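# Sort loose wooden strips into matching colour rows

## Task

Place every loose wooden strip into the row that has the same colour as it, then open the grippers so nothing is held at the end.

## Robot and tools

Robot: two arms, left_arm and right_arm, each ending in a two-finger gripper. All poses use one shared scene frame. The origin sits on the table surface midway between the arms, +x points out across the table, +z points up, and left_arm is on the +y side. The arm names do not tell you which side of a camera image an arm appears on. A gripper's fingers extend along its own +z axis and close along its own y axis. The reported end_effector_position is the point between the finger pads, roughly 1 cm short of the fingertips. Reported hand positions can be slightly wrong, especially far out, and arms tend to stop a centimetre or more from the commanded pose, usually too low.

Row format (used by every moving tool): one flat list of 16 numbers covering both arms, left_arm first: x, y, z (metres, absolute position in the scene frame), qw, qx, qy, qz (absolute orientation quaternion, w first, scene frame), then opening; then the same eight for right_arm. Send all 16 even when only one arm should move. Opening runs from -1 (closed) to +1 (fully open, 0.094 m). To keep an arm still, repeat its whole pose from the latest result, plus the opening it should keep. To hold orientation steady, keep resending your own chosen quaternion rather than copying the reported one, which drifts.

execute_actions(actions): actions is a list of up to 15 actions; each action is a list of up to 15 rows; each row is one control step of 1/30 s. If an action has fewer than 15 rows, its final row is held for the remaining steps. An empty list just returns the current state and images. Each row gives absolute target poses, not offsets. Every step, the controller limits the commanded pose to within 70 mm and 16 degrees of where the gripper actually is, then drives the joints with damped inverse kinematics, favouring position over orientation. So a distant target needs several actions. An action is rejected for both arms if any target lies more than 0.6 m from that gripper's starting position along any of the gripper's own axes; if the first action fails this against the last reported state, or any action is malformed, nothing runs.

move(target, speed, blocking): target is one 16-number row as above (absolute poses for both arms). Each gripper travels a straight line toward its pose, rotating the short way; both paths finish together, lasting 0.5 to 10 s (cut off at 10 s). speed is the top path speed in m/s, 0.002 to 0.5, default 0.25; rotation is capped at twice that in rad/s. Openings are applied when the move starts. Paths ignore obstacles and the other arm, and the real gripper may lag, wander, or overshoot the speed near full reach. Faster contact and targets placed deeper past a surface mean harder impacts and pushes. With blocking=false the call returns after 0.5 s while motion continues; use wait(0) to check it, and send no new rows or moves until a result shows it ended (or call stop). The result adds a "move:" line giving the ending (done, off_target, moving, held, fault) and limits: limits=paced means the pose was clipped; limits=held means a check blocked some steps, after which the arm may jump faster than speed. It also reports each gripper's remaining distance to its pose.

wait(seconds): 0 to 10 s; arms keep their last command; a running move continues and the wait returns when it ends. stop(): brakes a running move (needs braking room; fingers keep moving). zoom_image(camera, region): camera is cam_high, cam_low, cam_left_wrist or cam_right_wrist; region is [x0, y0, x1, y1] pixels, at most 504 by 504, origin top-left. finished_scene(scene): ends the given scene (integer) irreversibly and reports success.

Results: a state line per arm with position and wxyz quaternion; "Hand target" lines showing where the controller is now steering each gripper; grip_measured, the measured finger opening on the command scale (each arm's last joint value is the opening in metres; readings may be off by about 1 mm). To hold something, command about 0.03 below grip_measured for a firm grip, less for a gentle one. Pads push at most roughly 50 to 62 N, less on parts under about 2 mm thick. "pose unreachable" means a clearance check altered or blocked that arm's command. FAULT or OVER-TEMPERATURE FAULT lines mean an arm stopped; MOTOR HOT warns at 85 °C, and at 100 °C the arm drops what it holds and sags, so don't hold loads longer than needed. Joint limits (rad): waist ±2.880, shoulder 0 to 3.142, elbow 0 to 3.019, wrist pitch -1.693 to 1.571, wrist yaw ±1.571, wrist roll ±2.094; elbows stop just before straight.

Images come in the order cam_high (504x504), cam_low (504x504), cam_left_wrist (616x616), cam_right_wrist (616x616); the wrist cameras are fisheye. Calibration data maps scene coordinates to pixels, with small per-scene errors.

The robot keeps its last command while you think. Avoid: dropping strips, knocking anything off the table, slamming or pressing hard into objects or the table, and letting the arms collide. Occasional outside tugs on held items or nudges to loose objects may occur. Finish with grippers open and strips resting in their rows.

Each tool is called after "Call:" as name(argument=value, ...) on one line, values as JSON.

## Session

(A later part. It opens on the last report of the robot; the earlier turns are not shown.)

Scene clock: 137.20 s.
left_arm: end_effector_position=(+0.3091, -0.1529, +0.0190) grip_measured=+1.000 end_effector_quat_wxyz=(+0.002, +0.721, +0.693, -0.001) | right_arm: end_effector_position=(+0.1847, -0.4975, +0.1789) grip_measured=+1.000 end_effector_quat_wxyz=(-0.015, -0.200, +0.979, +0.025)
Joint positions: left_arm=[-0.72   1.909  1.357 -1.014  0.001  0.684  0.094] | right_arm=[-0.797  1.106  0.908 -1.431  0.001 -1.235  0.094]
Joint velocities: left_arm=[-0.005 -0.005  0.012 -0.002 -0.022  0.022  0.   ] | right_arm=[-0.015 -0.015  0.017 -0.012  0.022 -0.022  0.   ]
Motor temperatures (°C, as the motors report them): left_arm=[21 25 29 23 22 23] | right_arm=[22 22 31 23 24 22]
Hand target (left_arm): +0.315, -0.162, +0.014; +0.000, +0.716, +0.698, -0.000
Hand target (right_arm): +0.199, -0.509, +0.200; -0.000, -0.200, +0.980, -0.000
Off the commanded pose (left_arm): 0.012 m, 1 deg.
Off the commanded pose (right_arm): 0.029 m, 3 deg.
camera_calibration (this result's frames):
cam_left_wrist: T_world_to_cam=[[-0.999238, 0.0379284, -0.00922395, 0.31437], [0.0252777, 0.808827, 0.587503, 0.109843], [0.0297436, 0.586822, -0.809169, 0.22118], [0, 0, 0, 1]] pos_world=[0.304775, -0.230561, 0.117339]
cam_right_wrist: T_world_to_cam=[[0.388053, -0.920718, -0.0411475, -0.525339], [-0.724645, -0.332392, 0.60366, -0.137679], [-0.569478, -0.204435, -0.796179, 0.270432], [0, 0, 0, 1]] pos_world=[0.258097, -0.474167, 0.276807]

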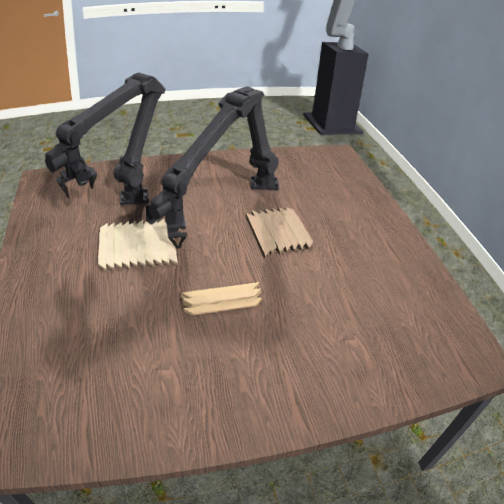

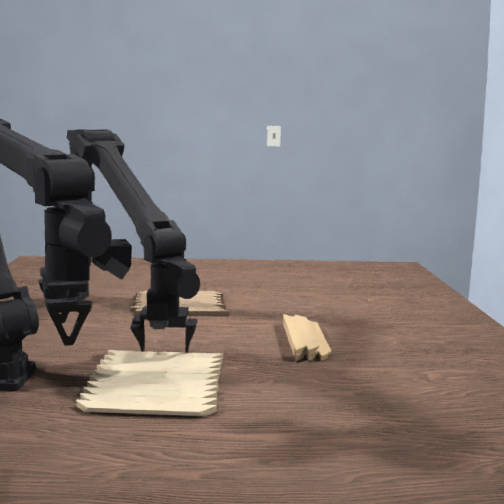

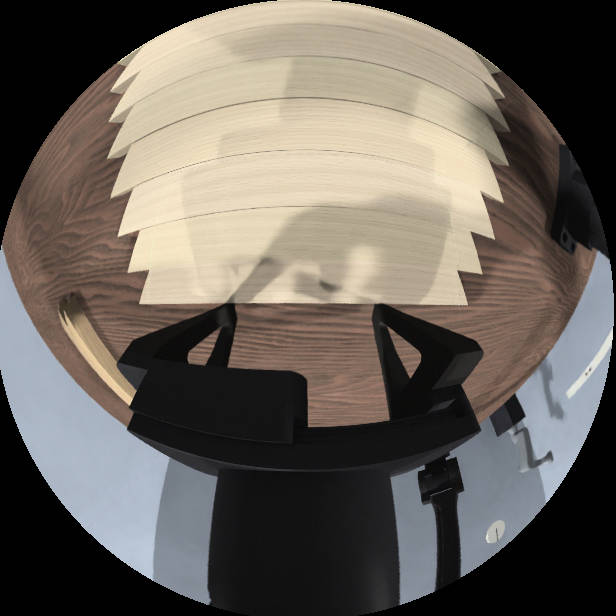

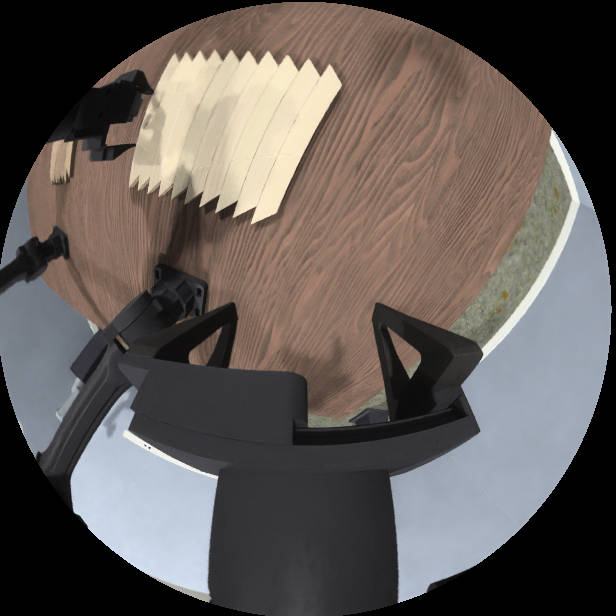

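Call:
move(target=[0.3,-0.03,0.12,0,0.716,0.698,0,1,0.2,-0.51,0.2,0,-0.2,0.98,0,1])

Call:
finished_scene(scene=1)

Scene clock: 141.50 s.
left_arm: end_effector_position=(+0.3034, -0.0327, +0.1225) grip_measured=+1.000 end_effector_quat_wxyz=(+0.009, +0.710, +0.704, -0.000) | right_arm: end_effector_position=(+0.1847, -0.4975, +0.1789) grip_measured=+1.000 end_effector_quat_wxyz=(-0.015, -0.200, +0.979, +0.025)
Joint positions: left_arm=[-0.567  1.556  1.176 -1.172  0.001  0.805  0.094] | right_arm=[-0.797  1.106  0.908 -1.431  0.001 -1.235  0.094]
Joint velocities: left_arm=[-0.005 -0.015 -0.012  0.002 -0.007  0.066  0.   ] | right_arm=[ 0.005 -0.024  0.002 -0.012 -0.051  0.007  0.   ]
Motor temperatures (°C, as the motors report them): left_arm=[21 26 29 23 22 23] | right_arm=[22 22 31 23 24 22]
Hand target (left_arm): +0.300, -0.030, +0.119; +0.001, +0.716, +0.698, -0.000
Hand target (right_arm): +0.199, -0.509, +0.200; -0.000, -0.200, +0.980, -0.000
Off the commanded pose (left_arm): 0.005 m, 1 deg.
Off the commanded pose (right_arm): 0.029 m, 3 deg.
move: off_target (right_arm)
camera_calibration (this result's frames):
cam_left_wrist: T_world_to_cam=[[-0.99979, 0.00613755, -0.0195762, 0.305408], [-0.00635442, 0.814636, 0.579938, -0.0373826], [0.0195068, 0.57994, -0.814426, 0.238094], [0, 0, 0, 1]] pos_world=[0.300461, -0.109502, 0.221568]
cam_right_wrist: T_world_to_cam=[[0.388053, -0.920718, -0.0411475, -0.525339], [-0.724645, -0.332392, 0.60366, -0.137679], [-0.569478, -0.204435, -0.796179, 0.270432], [0, 0, 0, 1]] pos_world=[0.258097, -0.474167, 0.276807]

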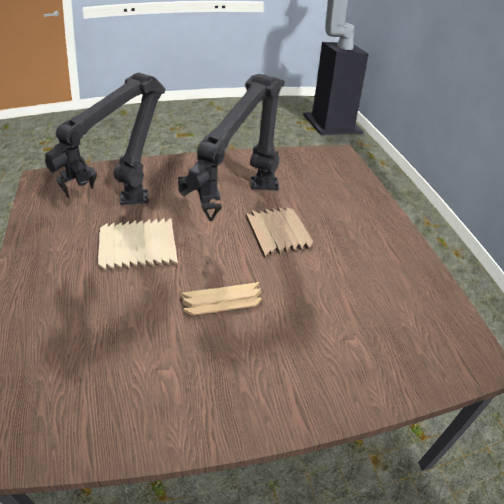

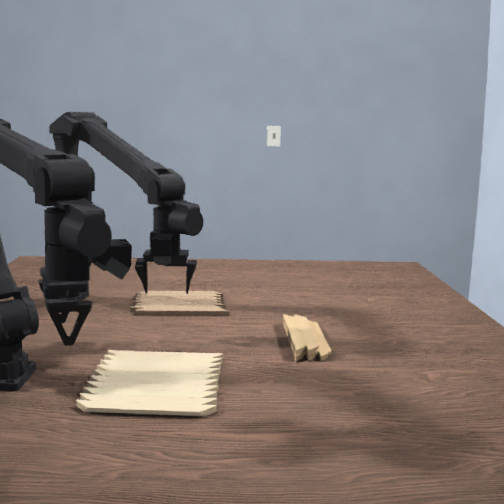

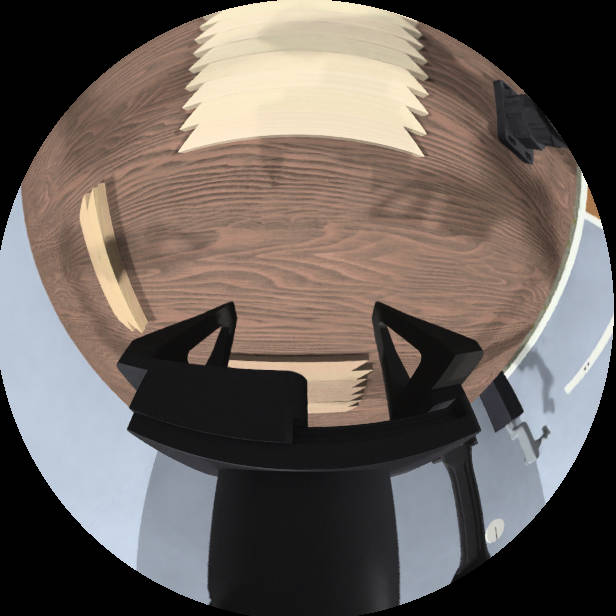

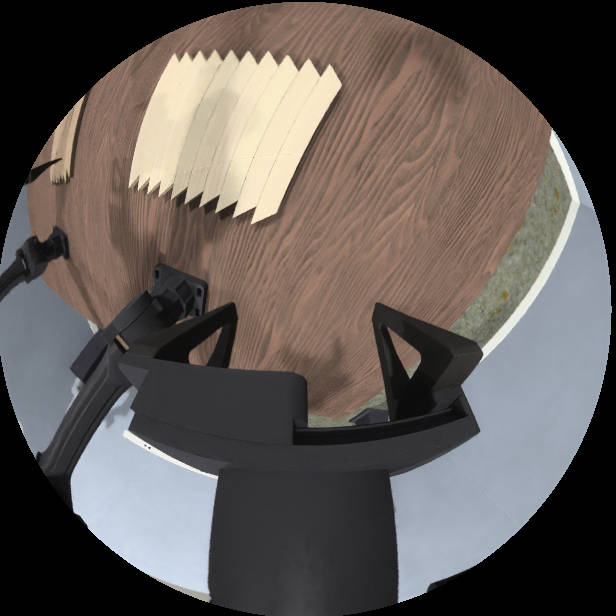

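The scene is finished: the task was done.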